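## Task

Put the mixer tap on lukewarm at full flow: swing the lever so it points straight out above the spout, and raise it to its highest position. It must stay that way by itself at the end, not only because the robot is holding it.

## Robot and tools

Robot: two FANUC CRX arms, named left_arm and right_arm, each carrying a Robotiq 2-finger 140 mm gripper. The names are labels only; left_arm sits on the +y side of the table. Each arm has six joints in this column order: waist, shoulder, elbow, forearm roll, wrist pitch, wrist roll.

Frames: one scene frame is shared by both arms. Its origin is on the table top midway between the arms, +x points out over the table, +z points up. Arm bases (URDF root) in that frame: left_arm at (+0.001, +0.318, 0) m with quat_wxyz (+0.999, 0, 0, -0.047); right_arm at (+0.058, -0.395, 0) m with quat_wxyz (+0.999, 0, 0, -0.049). The gripper's fingers point along its own +z and open and close along its y. end_effector_position (link pinch) is the spot between the pads when closed; closed fingertips extend about 33 mm past it, fully open ones about 9 mm. Closing pushes the fingertips roughly 24 mm further out from the arm, so keep that gap above surfaces. Reported hand positions can be off, more so at long reach.

Tool execute_actions: argument actions is a list holding at most one item, plus optional pictures (boolean, whether camera images come back; default is yes). An empty list just returns the state. An item with only steps (1 to 300) is a wait: nothing new is commanded, and it returns once that many 1/30 s control steps have passed since the previous result (your own writing time counts). An item with rows (1 to 15 rows) and optional steps (1 to 15, default 15) is a motion; each row is applied for one step and the final row repeats if rows run out.

Each row is one flat list of 18 numbers, every one within [-1, 1], covering both arms even if only one moves: left_arm's 6 joint values, then its gripper position, force_limit, speed; then the same 9 for right_arm. Joint values are offsets, not poses: they are measured from that arm's joint angles in the latest result that printed them (before any such result, or for later calls in the same reply, from where the arm is when the action starts), never from the previous row. Scale: 1.0 equals 1.983 rad for waist and shoulder, 2.38 rad for elbow, 2.975 rad for forearm roll, wrist pitch and wrist roll. So all zeros is not a pause; it pulls the arm back to the reference angles. Joint ranges in radians: waist -3.491 to 3.491, shoulder -3.140 to 3.140, elbow -1.187 to 4.328, forearm roll -3.316 to 3.316, wrist pitch -3.140 to 3.140, wrist roll -3.927 to 3.927. A call aiming more than 0.010 rad outside a range is refused and nothing is sent. True ends may differ by up to 0.010 rad; a target beyond the true end is clipped there, and the result then prints "joint sent to its limit" (possibly about an earlier action still running). Missing that line does not prove there is room left.

Gripper numbers are absolute settings, not offsets. position: +1 fully open (140 mm), about -0.8 where pads touch, -1 closes until blocked. force_limit: about 14 N at -1, 60 N at 0, 107 N at +1 (parts up to 40 mm wide). speed: about 30 mm/s at -1, 140 at 0, 250 at +1. To keep a gripper unchanged, resend its previous three numbers; a 0 is a real command.

Motion limits: target speeds cap at 2.62 rad/s (waist, shoulder), 3.14 (elbow), 3.93 (wrist joints), with 0.5 s to accelerate, and the joints of one arm are slowed together. Targets are held within 0.805 rad (waist, shoulder), 0.966 (elbow), 1.21 (wrist joints) of measured angles, and scaled back if they would move the gripper over 70 mm from where it is. Between calls the arms keep heading for the last row until everything has nearly stopped or a step is HELD; only a new action makes them continue or press harder.

Results: a state line `left_arm: …` | `right_arm: …` with end_effector_position (m) and end_effector_quat_wxyz in the scene frame; Joint positions (rad) and Joint velocities (rad/s), one block per arm in column order; gripper object_status (0 moving, 1 blocked while opening, 2 blocked while closing, meaning a grip, 3 reached target or pads met) and position_measured in counts (3 fully open, 230 pads touching, not linear). "joint command not followed" means a clearance check altered joint targets; HELD marks steps where some of your row was not sent. A grip holds until you change position by at least 0.01 or the object yields; to squeeze harder while status is 2, raise force_limit and toggle position between -1 and -0.98.

Faults: contact torque reaching a joint's load limit (waist, shoulder, elbow 142 N m; wrist joints 35.6 N m, held weight included), or any outside force of 150 N on the arm, tool or load, stops that arm for 10 s, drops the rest of the call, and lets it yield. Long holding warms motors; MOTOR HOT warns, and an OVER-TEMPERATURE FAULT brakes the arm until cool. Avoid arm-to-arm contact, hard shoves on the tap, slamming, slips and drops. The tap must stay set after release. The simulation runs on while you think.

Tool zoom_image: camera (cam_high, cam_low, cam_left_wrist, cam_right_wrist; each 504x504) and region [x0, y0, x1, y1] in pixels from the top-left, no bigger than 504 by 504; returns a close view of that camera's latest image. Tool read_manual: optional section "licences"; returns licence texts only. Tool finished_scene: scene (integer, the current scene's number); ends that scene for good, reports success, and gives the next task.

Each tool is called after "Emit:" as name([rows], argument=value, ...), one row to a line, values as JSON.

## Session

Emit:
execute_actions(actions=[])

Scene clock: 0.00 s of 6000.00 s.
left_arm: end_effector_position=(+0.4107, -0.5000, +0.2794) position_measured=3 object_status=3 end_effector_quat_wxyz=(-0.113, -0.345, +0.871, -0.331) | right_arm: end_effector_position=(+0.3077, -0.6782, +0.1843) position_measured=3 object_status=3 end_effector_quat_wxyz=(+0.633, -0.572, -0.453, -0.258)
Joint positions: left_arm=[-0.719  0.709  0.68   0.524 -1.025 -0.161] | right_arm=[-0.834  0.936  0.619 -0.778 -2.623 -2.818]
Joint velocities: left_arm=[-0.    -0.001  0.001 -0.    -0.    -0.   ] | right_arm=[-0.001  0.    -0.     0.    -0.001  0.002]

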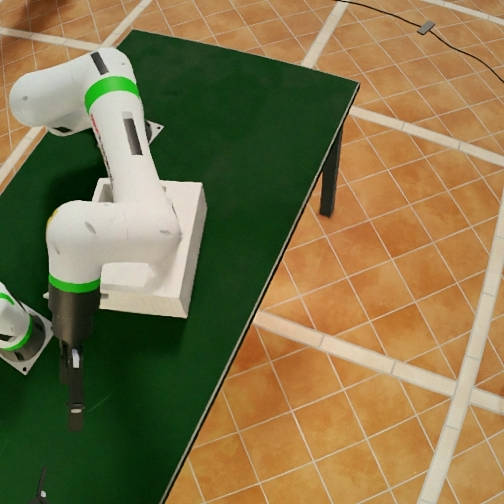

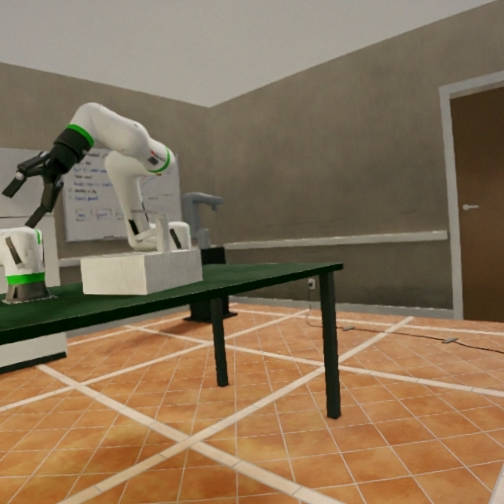

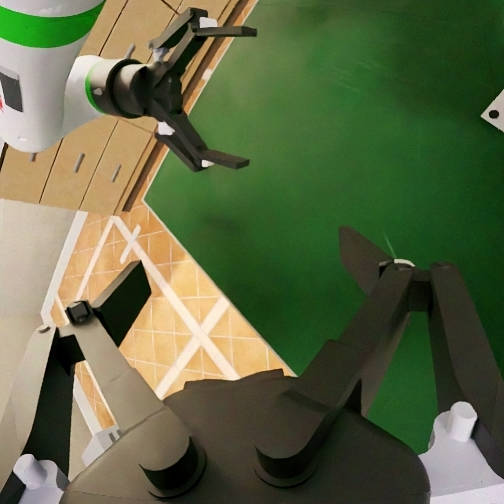

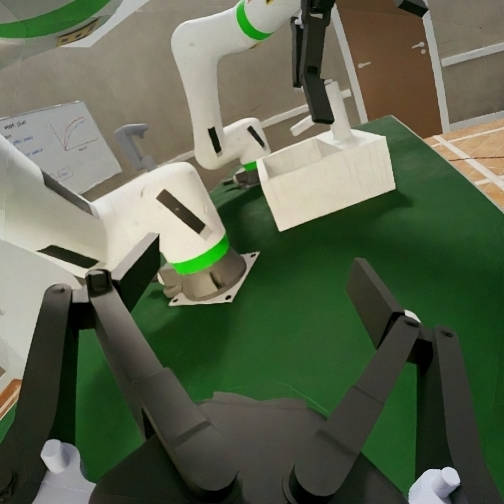

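Emit:
execute_actions([
  {"rows":[[0.1,-0.307,-0.034,-0.176,-0.2,0,-1,0,0,0,0,0,0,0,0,1,0,0]]},
], pictures=false)

Emit:
execute_actions([
  {"steps":60},
])

Scene clock: 12.50 s of 6000.00 s.
left_arm: end_effector_position=(+0.4155, -0.3525, +0.3765) position_measured=106 object_status=0 end_effector_quat_wxyz=(-0.016, -0.328, +0.902, -0.281) | right_arm: end_effector_position=(+0.3077, -0.6782, +0.1843) position_measured=3 object_status=3 end_effector_quat_wxyz=(+0.633, -0.572, -0.453, -0.258)
Joint positions: left_arm=[-0.634  0.448  0.645  0.3   -1.28  -0.161] | right_arm=[-0.834  0.936  0.619 -0.778 -2.623 -2.818]
Joint velocities: left_arm=[ 0.195 -0.598 -0.079 -0.51  -0.58  -0.   ] | right_arm=[-0.    -0.     0.    -0.    -0.     0.001]
Steps of this call (steps 1 to 90: nothing new was sent; then 9.00 s passed at rest; steps 91 to 105: all 15 steps of this action). Readings (joint positions | what the end effector reports):
91: left_arm=[-0.719 0.709 0.680 0.524 -1.025 -0.161] | right_arm=[-0.834 0.936 0.619 -0.778 -2.623 -2.818] | left_arm position_measured=3 object_status=0 | right_arm position_measured=3 object_status=3
92: left_arm=[-0.718 0.705 0.679 0.520 -1.029 -0.161] | right_arm=[-0.834 0.936 0.619 -0.778 -2.623 -2.818] | left_arm position_measured=8 object_status=0 | right_arm position_measured=3 object_status=3
94: left_arm=[-0.710 0.680 0.676 0.499 -1.053 -0.161] | right_arm=[-0.834 0.936 0.619 -0.778 -2.623 -2.818] | left_arm position_measured=23 object_status=0 | right_arm position_measured=3 object_status=3
98: left_arm=[-0.681 0.592 0.664 0.423 -1.139 -0.161] | right_arm=[-0.834 0.936 0.619 -0.778 -2.623 -2.818] | left_arm position_measured=53 object_status=0 | right_arm position_measured=3 object_status=3
105: the state above

Scene clock: 14.50 s of 6000.00 s.
left_arm: end_effector_position=(+0.3944, -0.1188, +0.4775) position_measured=233 object_status=3 end_effector_quat_wxyz=(+0.118, -0.378, +0.899, -0.189) | right_arm: end_effector_position=(+0.3077, -0.6782, +0.1843) position_measured=3 object_status=3 end_effector_quat_wxyz=(+0.633, -0.572, -0.453, -0.258)
Joint positions: left_arm=[-0.521  0.1    0.599  0.001 -1.62  -0.161] | right_arm=[-0.834  0.936  0.619 -0.778 -2.623 -2.818]
Joint velocities: left_arm=[-0.001 -0.    -0.001  0.001 -0.    -0.   ] | right_arm=[-0.    -0.001 -0.     0.     0.    -0.001]
Steps of this call (steps 1 to 45: the robot went on to your last target; steps 46 to 60: nothing new was sent). Readings (joint positions | what the end effector reports):
1: left_arm=[-0.628 0.428 0.642 0.282 -1.300 -0.161] | right_arm=[-0.834 0.936 0.619 -0.778 -2.623 -2.818] | left_arm position_measured=114 object_status=0 | right_arm position_measured=3 object_status=3
2: left_arm=[-0.621 0.408 0.640 0.265 -1.319 -0.161] | right_arm=[-0.834 0.936 0.619 -0.778 -2.623 -2.818] | left_arm position_measured=121 object_status=0 | right_arm position_measured=3 object_status=3
4: left_arm=[-0.608 0.368 0.634 0.231 -1.358 -0.161] | right_arm=[-0.834 0.936 0.619 -0.778 -2.623 -2.818] | left_arm position_measured=137 object_status=0 | right_arm position_measured=3 object_status=3
8: left_arm=[-0.582 0.289 0.624 0.163 -1.435 -0.161] | right_arm=[-0.834 0.936 0.619 -0.778 -2.623 -2.818] | left_arm position_measured=167 object_status=0 | right_arm position_measured=3 object_status=3
60: the state above
All arms were judged still, so your last target was given up. Only a new action makes them travel on or press farther. Fingers that are still opening or closing keep moving.

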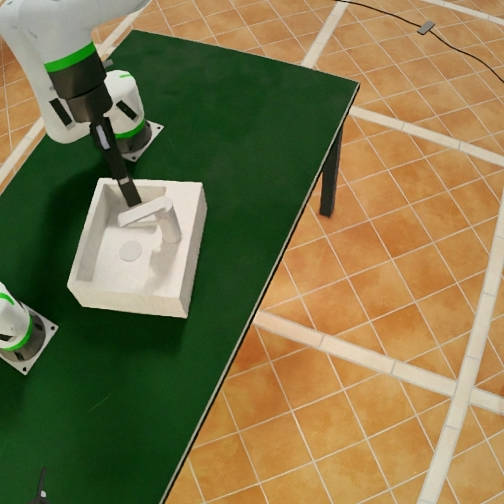

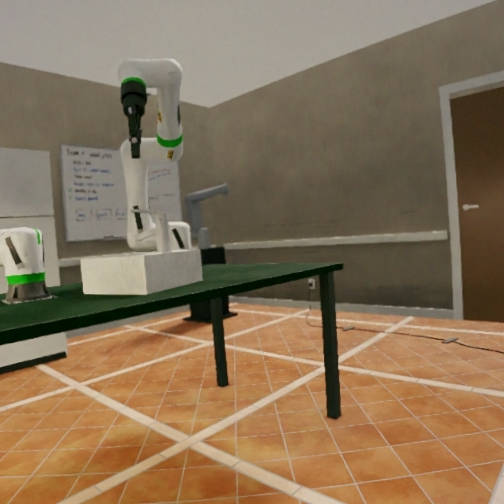

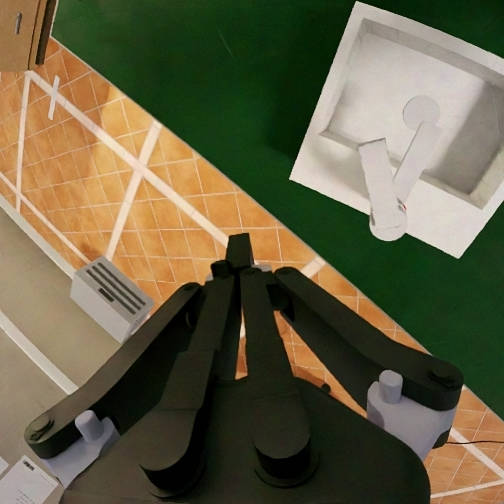

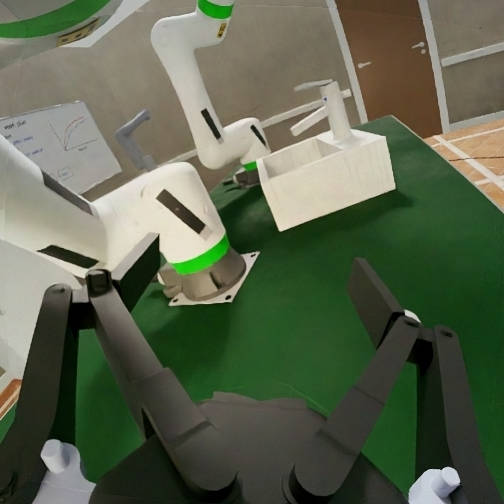

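Emit:
execute_actions([
  {"rows":[[-0.054,0.087,0.01,0,-0.101,0.098,0.2,0,0,0,0,0,0,0,0,1,0,0]]},
], pictures=false)

Emit:
execute_actions([
  {"steps":25},
])

Emit:
zoom_image(camera="cam_low", region=[60,130,240,310])

Scene clock: 51.80 s of 6000.00 s.
left_arm: end_effector_position=(+0.3017, -0.1195, +0.3711) position_measured=130 object_status=0 end_effector_quat_wxyz=(+0.000, -0.470, +0.883, -0.001) | right_arm: end_effector_position=(+0.3077, -0.6782, +0.1843) position_measured=3 object_status=3 end_effector_quat_wxyz=(+0.633, -0.572, -0.453, -0.258)
Joint positions: left_arm=[-0.627  0.272  0.622  0.001 -1.918  0.129] | right_arm=[-0.834  0.936  0.619 -0.778 -2.623 -2.818]
Joint velocities: left_arm=[-0.012  0.015  0.007  0.001 -0.039  0.038] | right_arm=[-0.     0.001 -0.    -0.     0.     0.002]
Steps of this call (steps 1 to 90: nothing new was sent; then 33.80 s passed at rest; steps 91 to 105: all 15 steps of this action). Readings (joint positions | what the end effector reports):
91: left_arm=[-0.521 0.100 0.599 0.001 -1.620 -0.161] | right_arm=[-0.834 0.936 0.619 -0.778 -2.623 -2.818] | left_arm position_measured=233 object_status=0 | right_arm position_measured=3 object_status=3
92: left_arm=[-0.522 0.103 0.600 0.001 -1.626 -0.155] | right_arm=[-0.834 0.936 0.619 -0.778 -2.623 -2.818] | left_arm position_measured=233 object_status=0 | right_arm position_measured=3 object_status=3
94: left_arm=[-0.536 0.125 0.602 0.001 -1.664 -0.118] | right_arm=[-0.834 0.936 0.619 -0.778 -2.623 -2.818] | left_arm position_measured=213 object_status=0 | right_arm position_measured=3 object_status=3
98: left_arm=[-0.580 0.197 0.612 0.001 -1.788 0.002] | right_arm=[-0.834 0.936 0.619 -0.778 -2.623 -2.818] | left_arm position_measured=183 object_status=0 | right_arm position_measured=3 object_status=3
105: the state above

Scene clock: 52.63 s of 6000.00 s.
left_arm: end_effector_position=(+0.3011, -0.1194, +0.3707) position_measured=104 object_status=3 end_effector_quat_wxyz=(-0.000, -0.471, +0.882, -0.000) | right_arm: end_effector_position=(+0.3077, -0.6782, +0.1843) position_measured=3 object_status=3 end_effector_quat_wxyz=(+0.633, -0.572, -0.453, -0.258)
Joint positions: left_arm=[-0.628  0.273  0.623  0.001 -1.92   0.131] | right_arm=[-0.834  0.936  0.619 -0.778 -2.623 -2.818]
Joint velocities: left_arm=[ 0.     0.    -0.001 -0.001 -0.    -0.001] | right_arm=[ 0.     0.    -0.    -0.    -0.    -0.001]
Steps of this call (steps 1 to 15: the robot went on to your last target; steps 16 to 25: nothing new was sent). Readings (joint positions | what the end effector reports):
1: left_arm=[-0.628 0.272 0.623 0.001 -1.919 0.130] | right_arm=[-0.834 0.936 0.619 -0.778 -2.623 -2.818] | left_arm position_measured=122 object_status=0 | right_arm position_measured=3 object_status=3
2: left_arm=[-0.628 0.272 0.623 0.001 -1.920 0.130] | right_arm=[-0.834 0.936 0.619 -0.778 -2.623 -2.818] | left_arm position_measured=114 object_status=0 | right_arm position_measured=3 object_status=3
4: left_arm=[-0.628 0.273 0.623 0.001 -1.920 0.130] | right_arm=[-0.834 0.936 0.619 -0.778 -2.623 -2.818] | left_arm position_measured=104 object_status=0 | right_arm position_measured=3 object_status=3
8: left_arm=[-0.628 0.273 0.623 0.001 -1.920 0.131] | right_arm=[-0.834 0.936 0.619 -0.778 -2.623 -2.818] | left_arm position_measured=104 object_status=0 | right_arm position_measured=3 object_status=3
25: the state above
All arms were judged still, so your last target was given up. Only a new action makes them travel on or press farther. Fingers that are still opening or closing keep moving.

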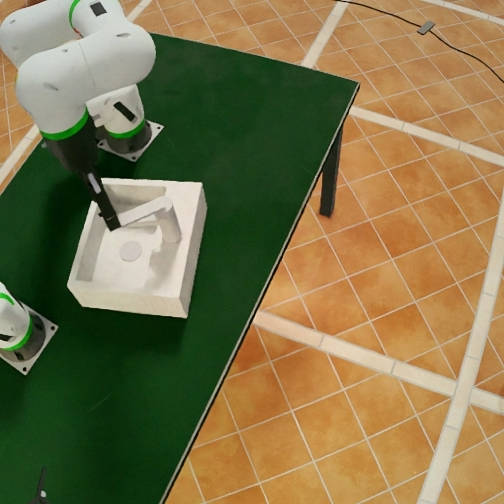

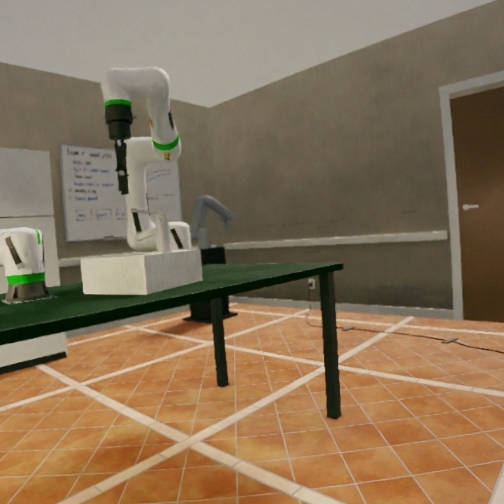

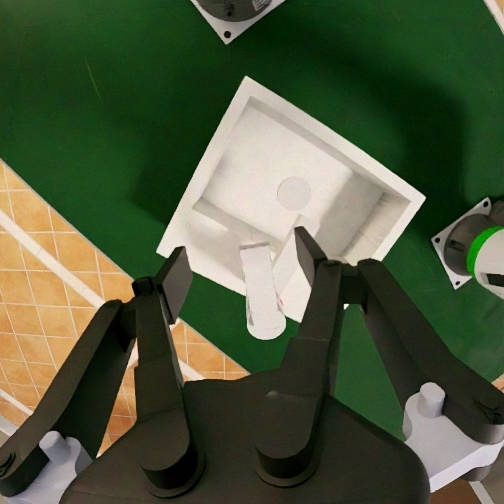

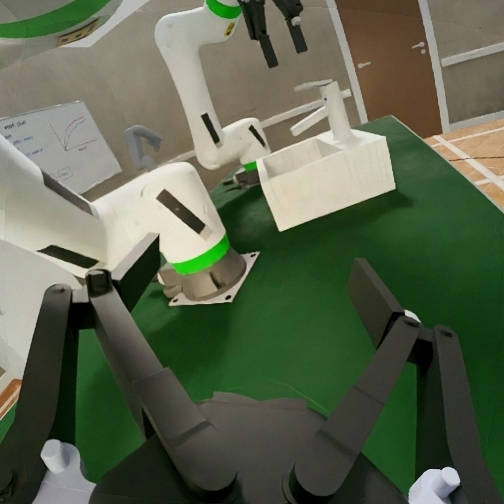

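Region (60, 130, 240, 310) of cam_low's 504x504 image, scaled by 2.800, with more detail than that image has.

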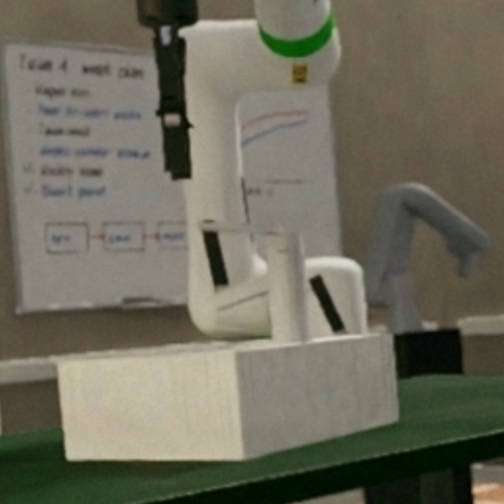

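Emit:
execute_actions([
  {"rows":[[0.05,-0.0555,-0.107,0,0.0484,0.0245,0.2,0,0,0,0,0,0,0,0,1,0,0]]},
])

Emit:
zoom_image(camera="cam_right_wrist", region=[230,0,410,180])

Scene clock: 65.20 s of 6000.00 s.
left_arm: end_effector_position=(+0.3208, -0.0717, +0.3209) position_measured=104 object_status=3 end_effector_quat_wxyz=(-0.000, -0.545, +0.839, -0.000) | right_arm: end_effector_position=(+0.3077, -0.6782, +0.1843) position_measured=3 object_status=3 end_effector_quat_wxyz=(+0.633, -0.572, -0.453, -0.258)
Joint positions: left_arm=[-0.529  0.163  0.368  0.001 -1.776  0.203] | right_arm=[-0.834  0.936  0.619 -0.778 -2.623 -2.818]
Joint velocities: left_arm=[ 0.001 -0.001 -0.003 -0.     0.001  0.001] | right_arm=[ 0.    -0.001 -0.    -0.     0.001  0.001]
Steps of this call (steps 1 to 90: nothing new was sent; then 9.07 s passed at rest; steps 91 to 105: all 15 steps of this action). Readings (joint positions | what the end effector reports):
91: left_arm=[-0.628 0.273 0.622 0.001 -1.920 0.131] | right_arm=[-0.834 0.936 0.619 -0.778 -2.623 -2.818] | left_arm position_measured=104 object_status=3 | right_arm position_measured=3 object_status=3
92: left_arm=[-0.627 0.271 0.617 0.001 -1.918 0.132] | right_arm=[-0.834 0.936 0.619 -0.778 -2.623 -2.818] | left_arm position_measured=104 object_status=3 | right_arm position_measured=3 object_status=3
94: left_arm=[-0.615 0.258 0.587 0.001 -1.900 0.141] | right_arm=[-0.834 0.936 0.619 -0.778 -2.623 -2.818] | left_arm position_measured=104 object_status=3 | right_arm position_measured=3 object_status=3
98: left_arm=[-0.562 0.200 0.454 0.001 -1.825 0.179] | right_arm=[-0.834 0.936 0.619 -0.778 -2.623 -2.818] | left_arm position_measured=104 object_status=3 | right_arm position_measured=3 object_status=3
105: the state above

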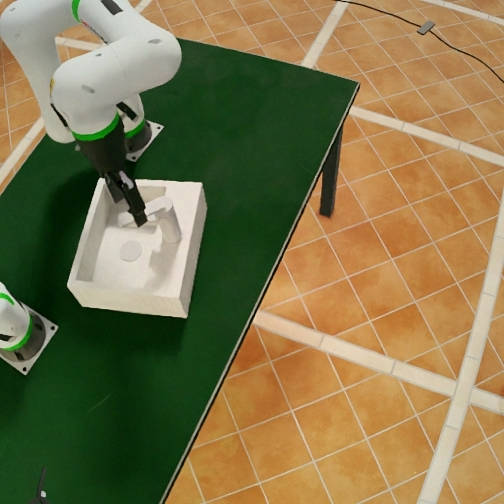

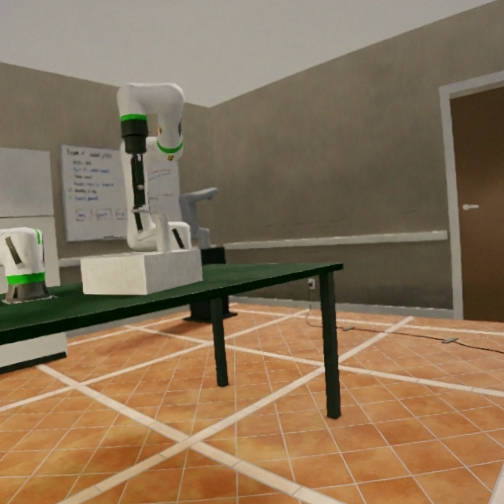

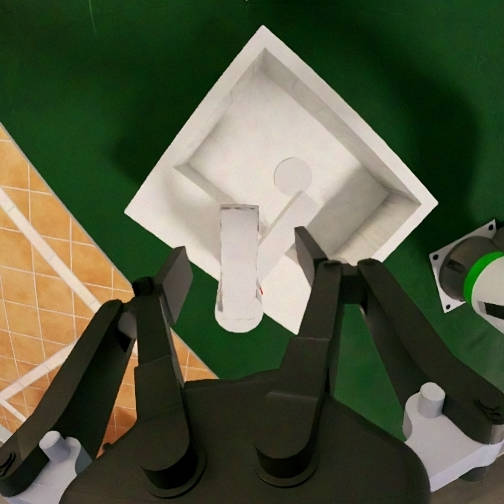

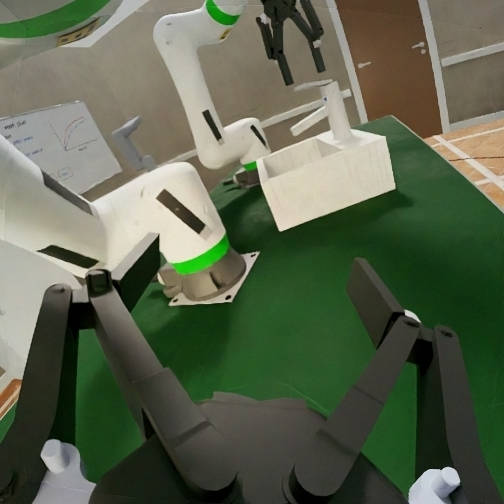

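Region (230, 0, 410, 180) of cam_right_wrist's 504x504 image, scaled by 2.800, with more detail than that image has.

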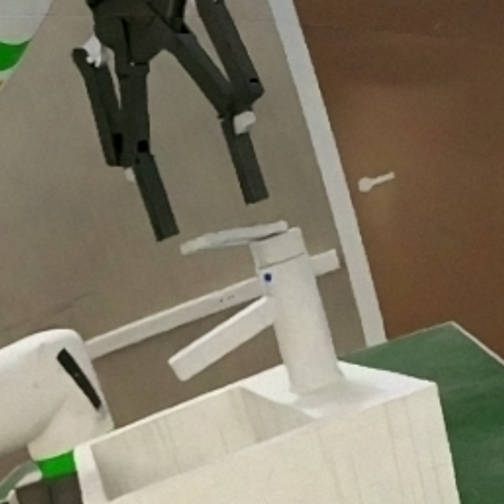

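Emit:
execute_actions([
  {"rows":[[-0.01,-0.007,-0.0525,0,0.0373,-0.027,0.2,0,0,0,0,0,0,0,0,1,0,0]]},
], pictures=false)

Emit:
execute_actions([
  {"rows":[[0,0,0,0,0,0,-1,0,0,0,0,0,0,0,0,1,0,0]]},
])

Emit:
zoom_image(camera="cam_right_wrist", region=[230,0,410,180])

Scene clock: 79.00 s of 6000.00 s.
left_arm: end_effector_position=(+0.3142, -0.0788, +0.2746) position_measured=104 object_status=3 end_effector_quat_wxyz=(-0.000, -0.502, +0.865, -0.000) | right_arm: end_effector_position=(+0.3077, -0.6782, +0.1843) position_measured=3 object_status=3 end_effector_quat_wxyz=(+0.633, -0.572, -0.453, -0.258)
Joint positions: left_arm=[-0.549  0.149  0.243  0.001 -1.665  0.123] | right_arm=[-0.834  0.936  0.619 -0.778 -2.623 -2.818]
Joint velocities: left_arm=[-0.001 -0.001 -0.003  0.     0.    -0.   ] | right_arm=[-0.    -0.001  0.    -0.    -0.001  0.   ]
Steps of this call (steps 1 to 15: the robot went on to your last target; steps 16 to 90: nothing new was sent; then 10.30 s passed at rest; steps 91 to 105: all 15 steps of this action). Readings (joint positions | what the end effector reports):
91: left_arm=[-0.529 0.163 0.368 0.001 -1.776 0.204] | right_arm=[-0.834 0.936 0.619 -0.778 -2.623 -2.818] | left_arm position_measured=104 object_status=3 | right_arm position_measured=3 object_status=3
92: left_arm=[-0.529 0.162 0.363 0.001 -1.771 0.201] | right_arm=[-0.834 0.936 0.619 -0.778 -2.623 -2.818] | left_arm position_measured=104 object_status=3 | right_arm position_measured=3 object_status=3
94: left_arm=[-0.534 0.159 0.333 0.001 -1.744 0.181] | right_arm=[-0.834 0.936 0.619 -0.778 -2.623 -2.818] | left_arm position_measured=104 object_status=3 | right_arm position_measured=3 object_status=3
98: left_arm=[-0.547 0.150 0.252 0.001 -1.674 0.129] | right_arm=[-0.834 0.936 0.619 -0.778 -2.623 -2.818] | left_arm position_measured=104 object_status=3 | right_arm position_measured=3 object_status=3
105: the state above

Scene clock: 79.50 s of 6000.00 s.
left_arm: end_effector_position=(+0.3144, -0.0790, +0.2746) position_measured=185 object_status=0 end_effector_quat_wxyz=(-0.000, -0.502, +0.865, -0.000) | right_arm: end_effector_position=(+0.3077, -0.6782, +0.1843) position_measured=3 object_status=3 end_effector_quat_wxyz=(+0.633, -0.572, -0.453, -0.258)
Joint positions: left_arm=[-0.549  0.149  0.243  0.001 -1.665  0.123] | right_arm=[-0.834  0.936  0.619 -0.778 -2.623 -2.818]
Joint velocities: left_arm=[ 0.     0.001  0.001 -0.001  0.    -0.   ] | right_arm=[ 0.    -0.001 -0.    -0.    -0.     0.001]
Steps of this call (steps 1 to 15: all 15 steps of this action). Readings (joint positions | what the end effector reports):
1: left_arm=[-0.549 0.149 0.243 0.001 -1.665 0.123] | right_arm=[-0.834 0.936 0.619 -0.778 -2.623 -2.818] | left_arm position_measured=104 object_status=0 | right_arm position_measured=3 object_status=3
2: left_arm=[-0.549 0.149 0.243 0.001 -1.665 0.123] | right_arm=[-0.834 0.936 0.619 -0.778 -2.623 -2.818] | left_arm position_measured=108 object_status=0 | right_arm position_measured=3 object_status=3
4: left_arm=[-0.549 0.149 0.243 0.001 -1.665 0.123] | right_arm=[-0.834 0.936 0.619 -0.778 -2.623 -2.818] | left_arm position_measured=124 object_status=0 | right_arm position_measured=3 object_status=3
8: left_arm=[-0.549 0.149 0.243 0.001 -1.665 0.123] | right_arm=[-0.834 0.936 0.619 -0.778 -2.623 -2.818] | left_arm position_measured=154 object_status=0 | right_arm position_measured=3 object_status=3
15: the state above

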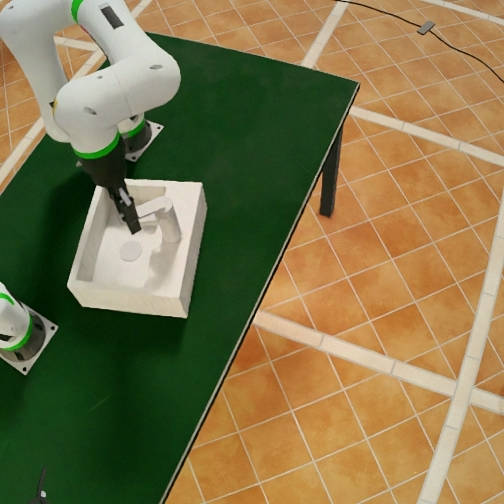

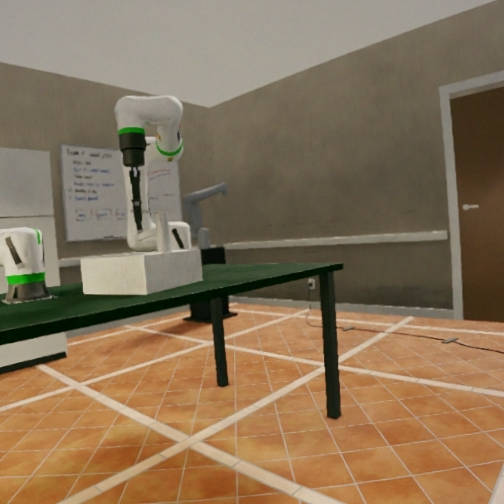

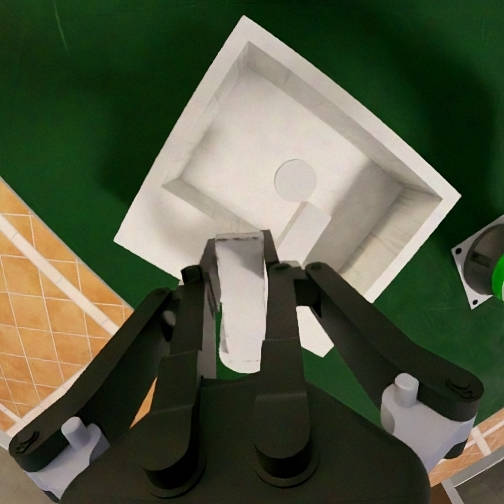

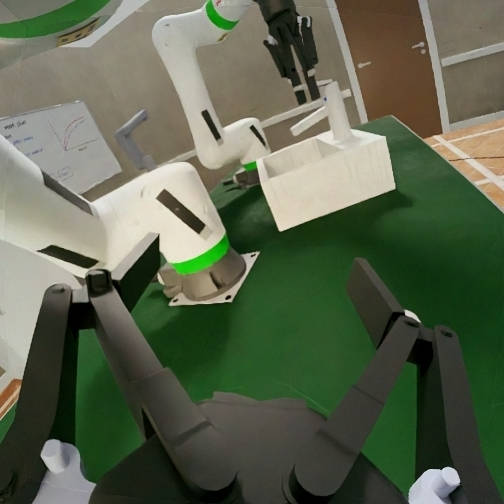

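Region (230, 0, 410, 180) of cam_right_wrist's 504x504 image, scaled by 2.800, with more detail than that image has.

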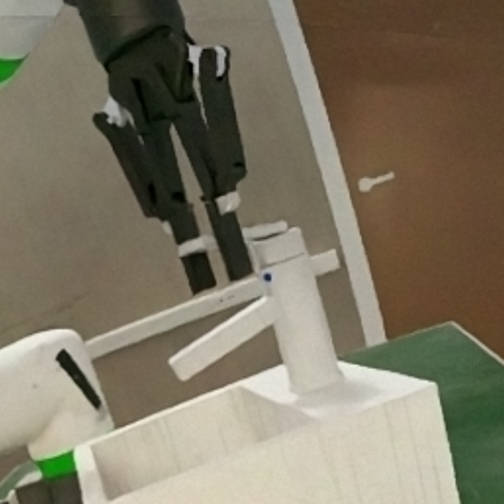

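Emit:
execute_actions([
  {"rows":[[0,0,0,0,0,0,-0.4,0,0,0,0,0,0,0,0,1,0,0],[0,0,0,0,0,0,-0.4,0,0,0,0,0,0,0,0,1,0,0],[0,0,0,0,0,0,-0.4,0,0,0,0,0,0,0,0,1,0,0],[0.003,-0.032,-0.029,0,0.002,-0.12,-0.4,0,0,0,0,0,0,0,0,1,0,0]]},
], pictures=false)

Emit:
execute_actions([
  {"rows":[[0.009,-0.032,-0.029,0,0.002,-0.12,-0.4,0,0,0,0,0,0,0,0,1,0,0]]},
])

Scene clock: 88.43 s of 6000.00 s.
left_arm: end_effector_position=(+0.2969, -0.0626, +0.2754) position_measured=179 object_status=3 end_effector_quat_wxyz=(+0.000, -0.350, +0.937, -0.001) | right_arm: end_effector_position=(+0.3077, -0.6782, +0.1843) position_measured=3 object_status=3 end_effector_quat_wxyz=(+0.633, -0.572, -0.453, -0.258)
Joint positions: left_arm=[-0.543  0.088  0.177  0.001 -1.659 -0.22 ] | right_arm=[-0.834  0.936  0.619 -0.778 -2.623 -2.818]
Joint velocities: left_arm=[ 0.006 -0.077 -0.084  0.001  0.007 -0.435] | right_arm=[-0.    -0.001  0.    -0.    -0.001  0.001]
Steps of this call (steps 1 to 15: the robot went on to your last target; steps 16 to 90: nothing new was sent; then 5.43 s passed at rest; steps 91 to 105: all 15 steps of this action). Readings (joint positions | what the end effector reports):
91: left_arm=[-0.549 0.149 0.243 0.001 -1.665 0.123] | right_arm=[-0.834 0.936 0.619 -0.778 -2.623 -2.818] | left_arm position_measured=185 object_status=0 | right_arm position_measured=3 object_status=3
92: left_arm=[-0.549 0.149 0.243 0.001 -1.666 0.123] | right_arm=[-0.834 0.936 0.619 -0.778 -2.623 -2.818] | left_arm position_measured=185 object_status=0 | right_arm position_measured=3 object_status=3
94: left_arm=[-0.549 0.149 0.243 0.001 -1.666 0.123] | right_arm=[-0.834 0.936 0.619 -0.778 -2.623 -2.818] | left_arm position_measured=179 object_status=0 | right_arm position_measured=3 object_status=3
98: left_arm=[-0.547 0.136 0.229 0.001 -1.663 0.047] | right_arm=[-0.834 0.936 0.619 -0.778 -2.623 -2.818] | left_arm position_measured=179 object_status=0 | right_arm position_measured=3 object_status=3
105: the state above

Scene clock: 88.93 s of 6000.00 s.
left_arm: end_effector_position=(+0.2828, -0.0424, +0.2744) position_measured=179 object_status=3 end_effector_quat_wxyz=(+0.000, -0.187, +0.982, -0.001) | right_arm: end_effector_position=(+0.3077, -0.6782, +0.1843) position_measured=3 object_status=3 end_effector_quat_wxyz=(+0.633, -0.572, -0.453, -0.258)
Joint positions: left_arm=[-0.525  0.024  0.108  0.001 -1.653 -0.577] | right_arm=[-0.834  0.936  0.619 -0.778 -2.623 -2.818]
Joint velocities: left_arm=[-0.    -0.001 -0.     0.001 -0.    -0.005] | right_arm=[-0.     0.001 -0.     0.    -0.     0.002]
Steps of this call (steps 1 to 15: all 15 steps of this action). Readings (joint positions | what the end effector reports):
1: left_arm=[-0.543 0.086 0.175 0.001 -1.659 -0.231] | right_arm=[-0.834 0.936 0.619 -0.778 -2.623 -2.818] | left_arm position_measured=179 object_status=3 | right_arm position_measured=3 object_status=3
2: left_arm=[-0.542 0.084 0.172 0.001 -1.659 -0.244] | right_arm=[-0.834 0.936 0.619 -0.778 -2.623 -2.818] | left_arm position_measured=179 object_status=3 | right_arm position_measured=3 object_status=3
4: left_arm=[-0.540 0.075 0.163 0.001 -1.658 -0.295] | right_arm=[-0.834 0.936 0.619 -0.778 -2.623 -2.818] | left_arm position_measured=179 object_status=3 | right_arm position_measured=3 object_status=3
8: left_arm=[-0.531 0.042 0.128 0.001 -1.655 -0.475] | right_arm=[-0.834 0.936 0.619 -0.778 -2.623 -2.818] | left_arm position_measured=179 object_status=3 | right_arm position_measured=3 object_status=3
15: the state above

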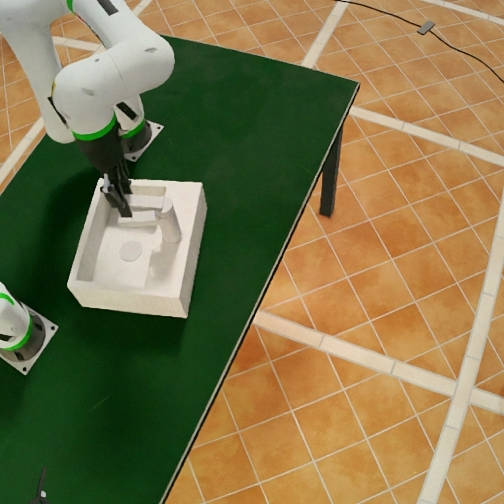

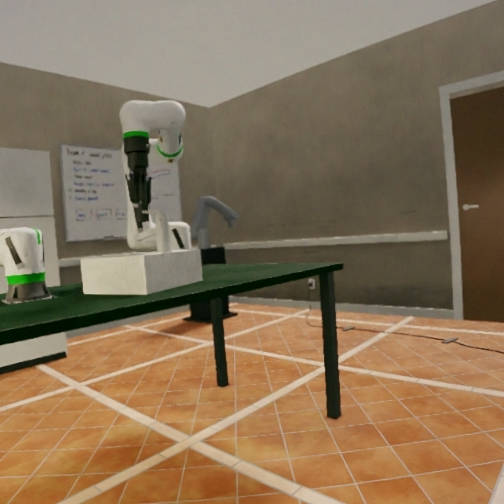

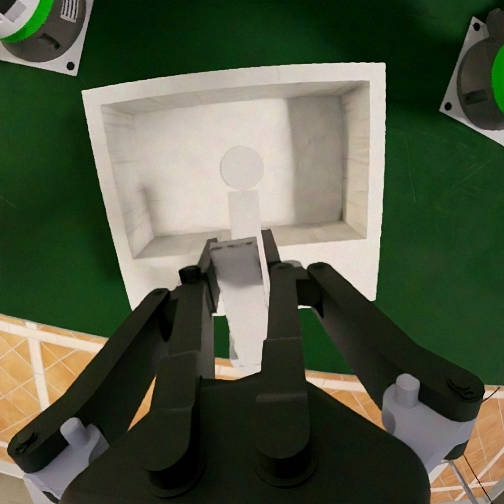

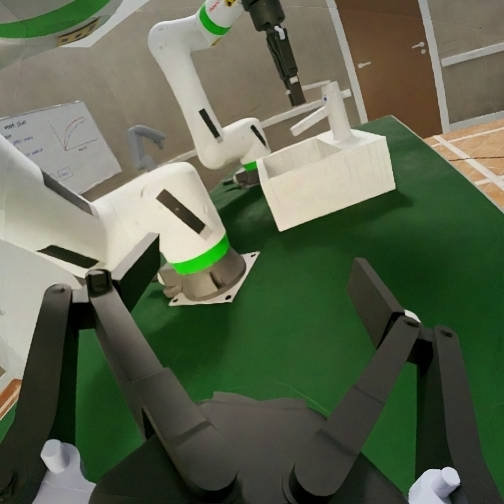

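Emit:
execute_actions([
  {"rows":[[0.01,-0.0093,-0.0078,0,0,-0.044,-0.4,0,0,0,0,0,0,0,0,1,0,0],[0.01,-0.0093,-0.0078,0,0,-0.044,-0.4,0,0,0,0,0,0,0,0,1,0,0],[0.01,-0.0093,-0.0078,0,0,-0.044,-0.4,0,0,0,0,0,0,0,0,1,0,0],[0.01,-0.0093,-0.0078,0,0,-0.044,-0.4,0,0,0,0,0,0,0,0,1,0,0],[0.01,-0.0093,-0.0078,0,0,-0.044,-0.4,0,0,0,0,0,0,0,0,1,0,0],[0.01,-0.0093,-0.0078,0,0,-0.044,-0.4,0,0,0,0,0,0,0,0,1,0,0],[0.01,-0.0093,-0.0078,0,0,-0.044,-0.4,0,0,0,0,0,0,0,0,1,0,0],[0.01,-0.0093,-0.0078,0,0,-0.044,-1,0,0,0,0,0,0,0,0,1,0,0]]},
], pictures=false)

Emit:
execute_actions([
  {"rows":[[0.005,0.005,0.024,0,-0.016,-0.003,-1,0,0,0,0,0,0,0,0,1,0,0]]},
])

Emit:
zoom_image(camera="cam_right_wrist", region=[230,0,410,180])

Scene clock: 101.17 s of 6000.00 s.
left_arm: end_effector_position=(+0.2836, -0.0326, +0.2745) position_measured=188 object_status=2 end_effector_quat_wxyz=(+0.000, -0.132, +0.991, -0.001) | right_arm: end_effector_position=(+0.3077, -0.6782, +0.1843) position_measured=3 object_status=3 end_effector_quat_wxyz=(+0.633, -0.572, -0.453, -0.258)
Joint positions: left_arm=[-0.505  0.006  0.09   0.001 -1.653 -0.707] | right_arm=[-0.834  0.936  0.619 -0.778 -2.623 -2.818]
Joint velocities: left_arm=[ 0.002 -0.001  0.     0.    -0.001 -0.001] | right_arm=[-0.    -0.001 -0.001 -0.     0.001  0.003]
Steps of this call (steps 1 to 15: the robot went on to your last target; steps 16 to 90: nothing new was sent; then 8.73 s passed at rest; steps 91 to 105: all 15 steps of this action). Readings (joint positions | what the end effector reports):
91: left_arm=[-0.525 0.024 0.108 0.001 -1.653 -0.577] | right_arm=[-0.834 0.936 0.619 -0.778 -2.623 -2.818] | left_arm position_measured=179 object_status=3 | right_arm position_measured=3 object_status=3
92: left_arm=[-0.524 0.023 0.107 0.001 -1.653 -0.584] | right_arm=[-0.834 0.936 0.619 -0.778 -2.623 -2.818] | left_arm position_measured=179 object_status=3 | right_arm position_measured=3 object_status=3
94: left_arm=[-0.518 0.018 0.102 0.001 -1.653 -0.621] | right_arm=[-0.834 0.936 0.619 -0.778 -2.623 -2.818] | left_arm position_measured=179 object_status=3 | right_arm position_measured=3 object_status=3
98: left_arm=[-0.506 0.007 0.090 0.001 -1.653 -0.702] | right_arm=[-0.834 0.936 0.619 -0.778 -2.623 -2.818] | left_arm position_measured=179 object_status=0 | right_arm position_measured=3 object_status=3
105: the state above

Scene clock: 101.67 s of 6000.00 s.
left_arm: end_effector_position=(+0.2887, -0.0306, +0.2945) position_measured=188 object_status=2 end_effector_quat_wxyz=(+0.000, -0.133, +0.991, -0.001) | right_arm: end_effector_position=(+0.3077, -0.6782, +0.1843) position_measured=3 object_status=3 end_effector_quat_wxyz=(+0.633, -0.572, -0.453, -0.258)
Joint positions: left_arm=[-0.495  0.016  0.147  0.001 -1.7   -0.716] | right_arm=[-0.834  0.936  0.619 -0.778 -2.623 -2.818]
Joint velocities: left_arm=[ 0.    -0.001  0.001  0.001 -0.001  0.   ] | right_arm=[ 0.     0.002  0.001  0.    -0.001  0.001]
Steps of this call (steps 1 to 15: all 15 steps of this action). Readings (joint positions | what the end effector reports):
1: left_arm=[-0.505 0.006 0.090 0.001 -1.653 -0.708] | right_arm=[-0.834 0.936 0.619 -0.778 -2.623 -2.818] | left_arm position_measured=188 object_status=2 | right_arm position_measured=3 object_status=3
2: left_arm=[-0.504 0.007 0.094 0.001 -1.656 -0.708] | right_arm=[-0.834 0.936 0.619 -0.778 -2.623 -2.818] | left_arm position_measured=188 object_status=2 | right_arm position_measured=3 object_status=3
4: left_arm=[-0.500 0.012 0.121 0.000 -1.679 -0.713] | right_arm=[-0.834 0.936 0.619 -0.778 -2.623 -2.818] | left_arm position_measured=188 object_status=2 | right_arm position_measured=3 object_status=3
8: left_arm=[-0.495 0.016 0.146 0.000 -1.699 -0.716] | right_arm=[-0.834 0.936 0.619 -0.778 -2.623 -2.818] | left_arm position_measured=188 object_status=2 | right_arm position_measured=3 object_status=3
15: the state above

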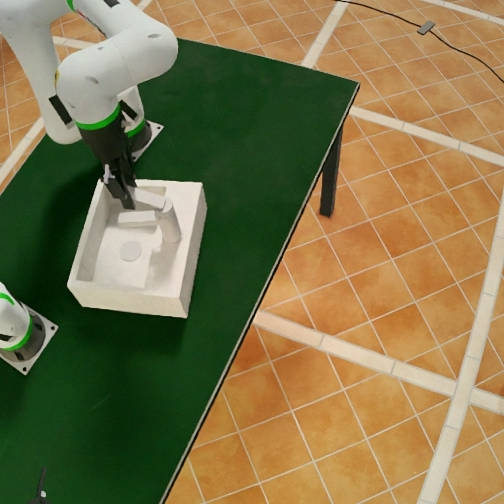

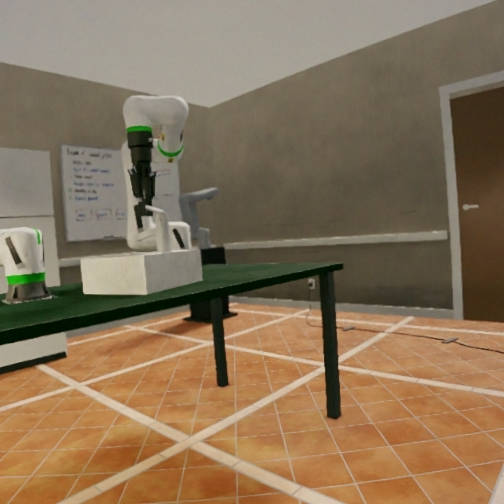

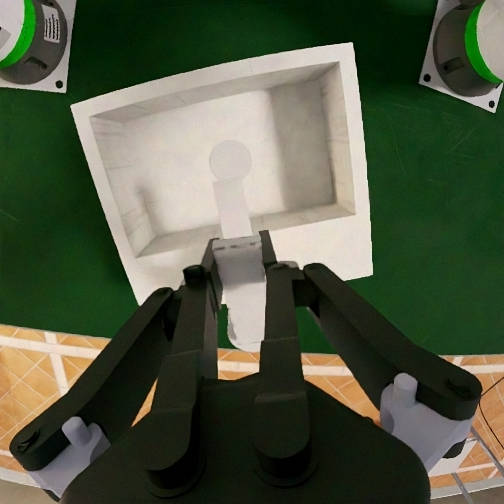

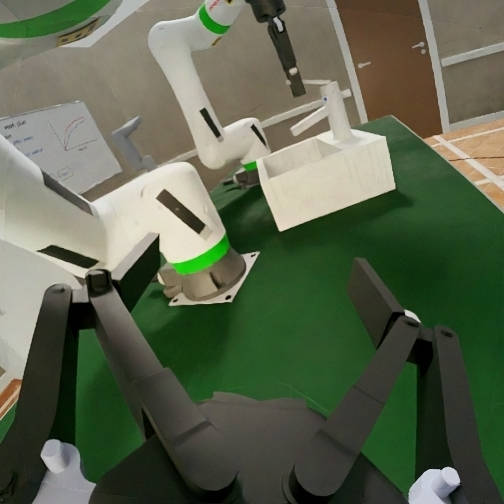

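Region (230, 0, 410, 180) of cam_right_wrist's 504x504 image, scaled by 2.800, with more detail than that image has.

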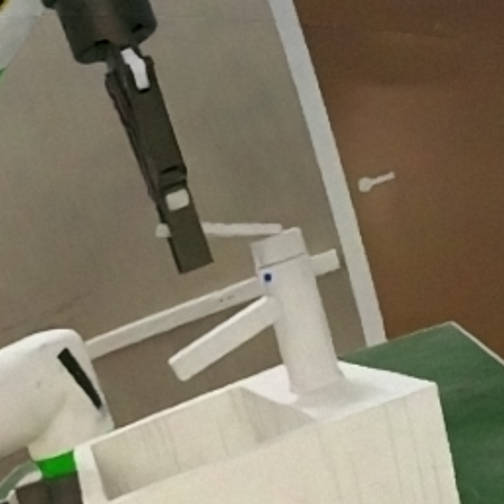

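Emit:
execute_actions([
  {"rows":[[0.003,0.009,0.027,0,-0.016,0.012,-1,0,0,0,0,0,0,0,0,1,0,0]]},
])

Emit:
zoom_image(camera="cam_right_wrist", region=[230,0,410,180])

Scene clock: 106.70 s of 6000.00 s.
left_arm: end_effector_position=(+0.2937, -0.0311, +0.3140) position_measured=188 object_status=2 end_effector_quat_wxyz=(-0.000, -0.153, +0.988, -0.000) | right_arm: end_effector_position=(+0.3077, -0.6782, +0.1843) position_measured=3 object_status=3 end_effector_quat_wxyz=(+0.633, -0.572, -0.453, -0.258)
Joint positions: left_arm=[-0.489  0.034  0.211  0.001 -1.748 -0.681] | right_arm=[-0.834  0.936  0.619 -0.778 -2.623 -2.818]
Joint velocities: left_arm=[ 0.003  0.001  0.001 -0.     0.     0.   ] | right_arm=[-0.     0.     0.    -0.     0.    -0.001]
Steps of this call (steps 1 to 15: the robot went on to your last target; steps 16 to 90: nothing new was sent; then 1.53 s passed at rest; steps 91 to 105: all 15 steps of this action). Readings (joint positions | what the end effector reports):
91: left_arm=[-0.495 0.016 0.147 0.001 -1.701 -0.716] | right_arm=[-0.834 0.936 0.619 -0.778 -2.623 -2.818] | left_arm position_measured=188 object_status=2 | right_arm position_measured=3 object_status=3
92: left_arm=[-0.495 0.017 0.151 0.001 -1.704 -0.715] | right_arm=[-0.834 0.936 0.619 -0.778 -2.623 -2.818] | left_arm position_measured=188 object_status=2 | right_arm position_measured=3 object_status=3
94: left_arm=[-0.493 0.025 0.180 0.001 -1.725 -0.698] | right_arm=[-0.834 0.936 0.619 -0.778 -2.623 -2.818] | left_arm position_measured=188 object_status=2 | right_arm position_measured=3 object_status=3
98: left_arm=[-0.490 0.034 0.209 0.002 -1.748 -0.681] | right_arm=[-0.834 0.936 0.619 -0.778 -2.623 -2.818] | left_arm position_measured=188 object_status=2 | right_arm position_measured=3 object_status=3
105: the state above

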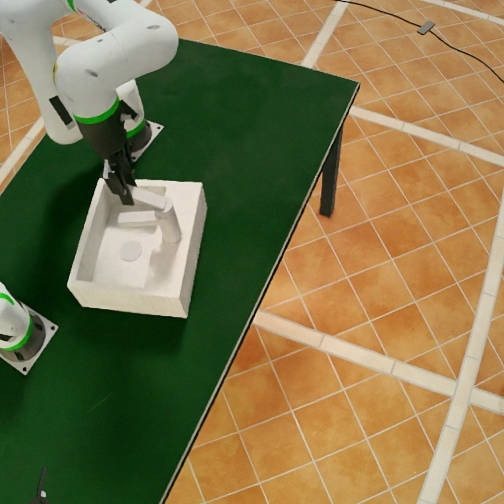

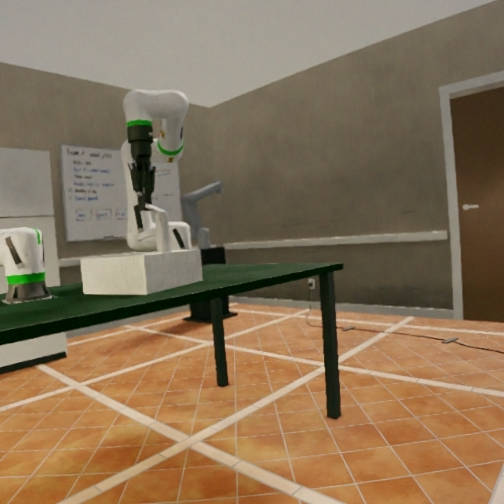

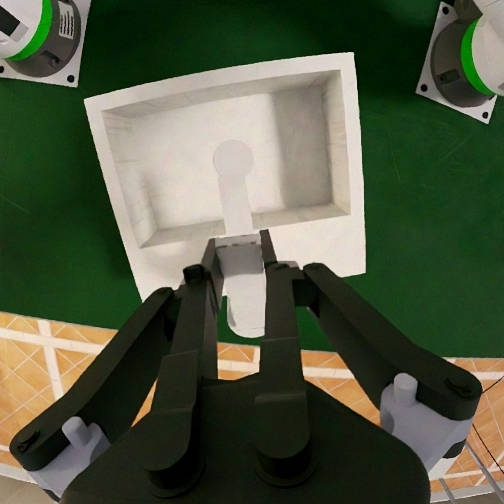

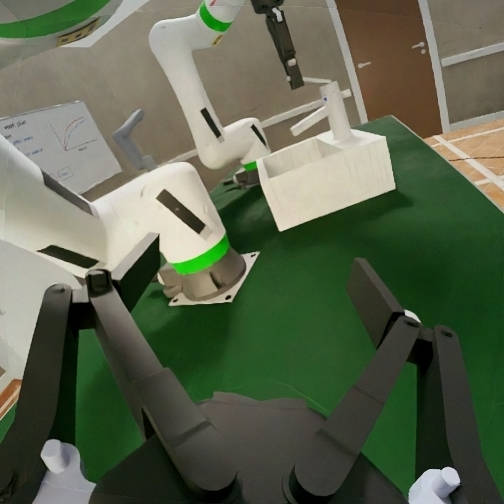

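Region (230, 0, 410, 180) of cam_right_wrist's 504x504 image, scaled by 2.800, with more detail than that image has.

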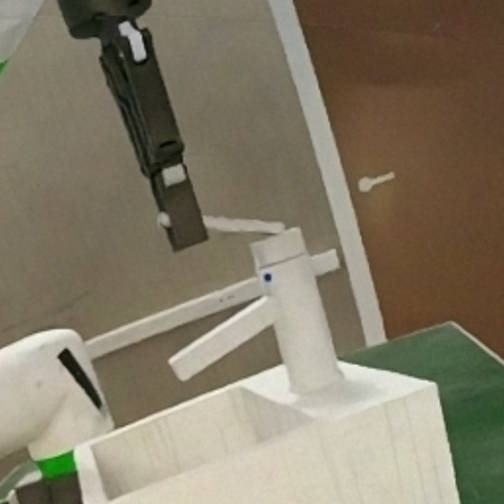

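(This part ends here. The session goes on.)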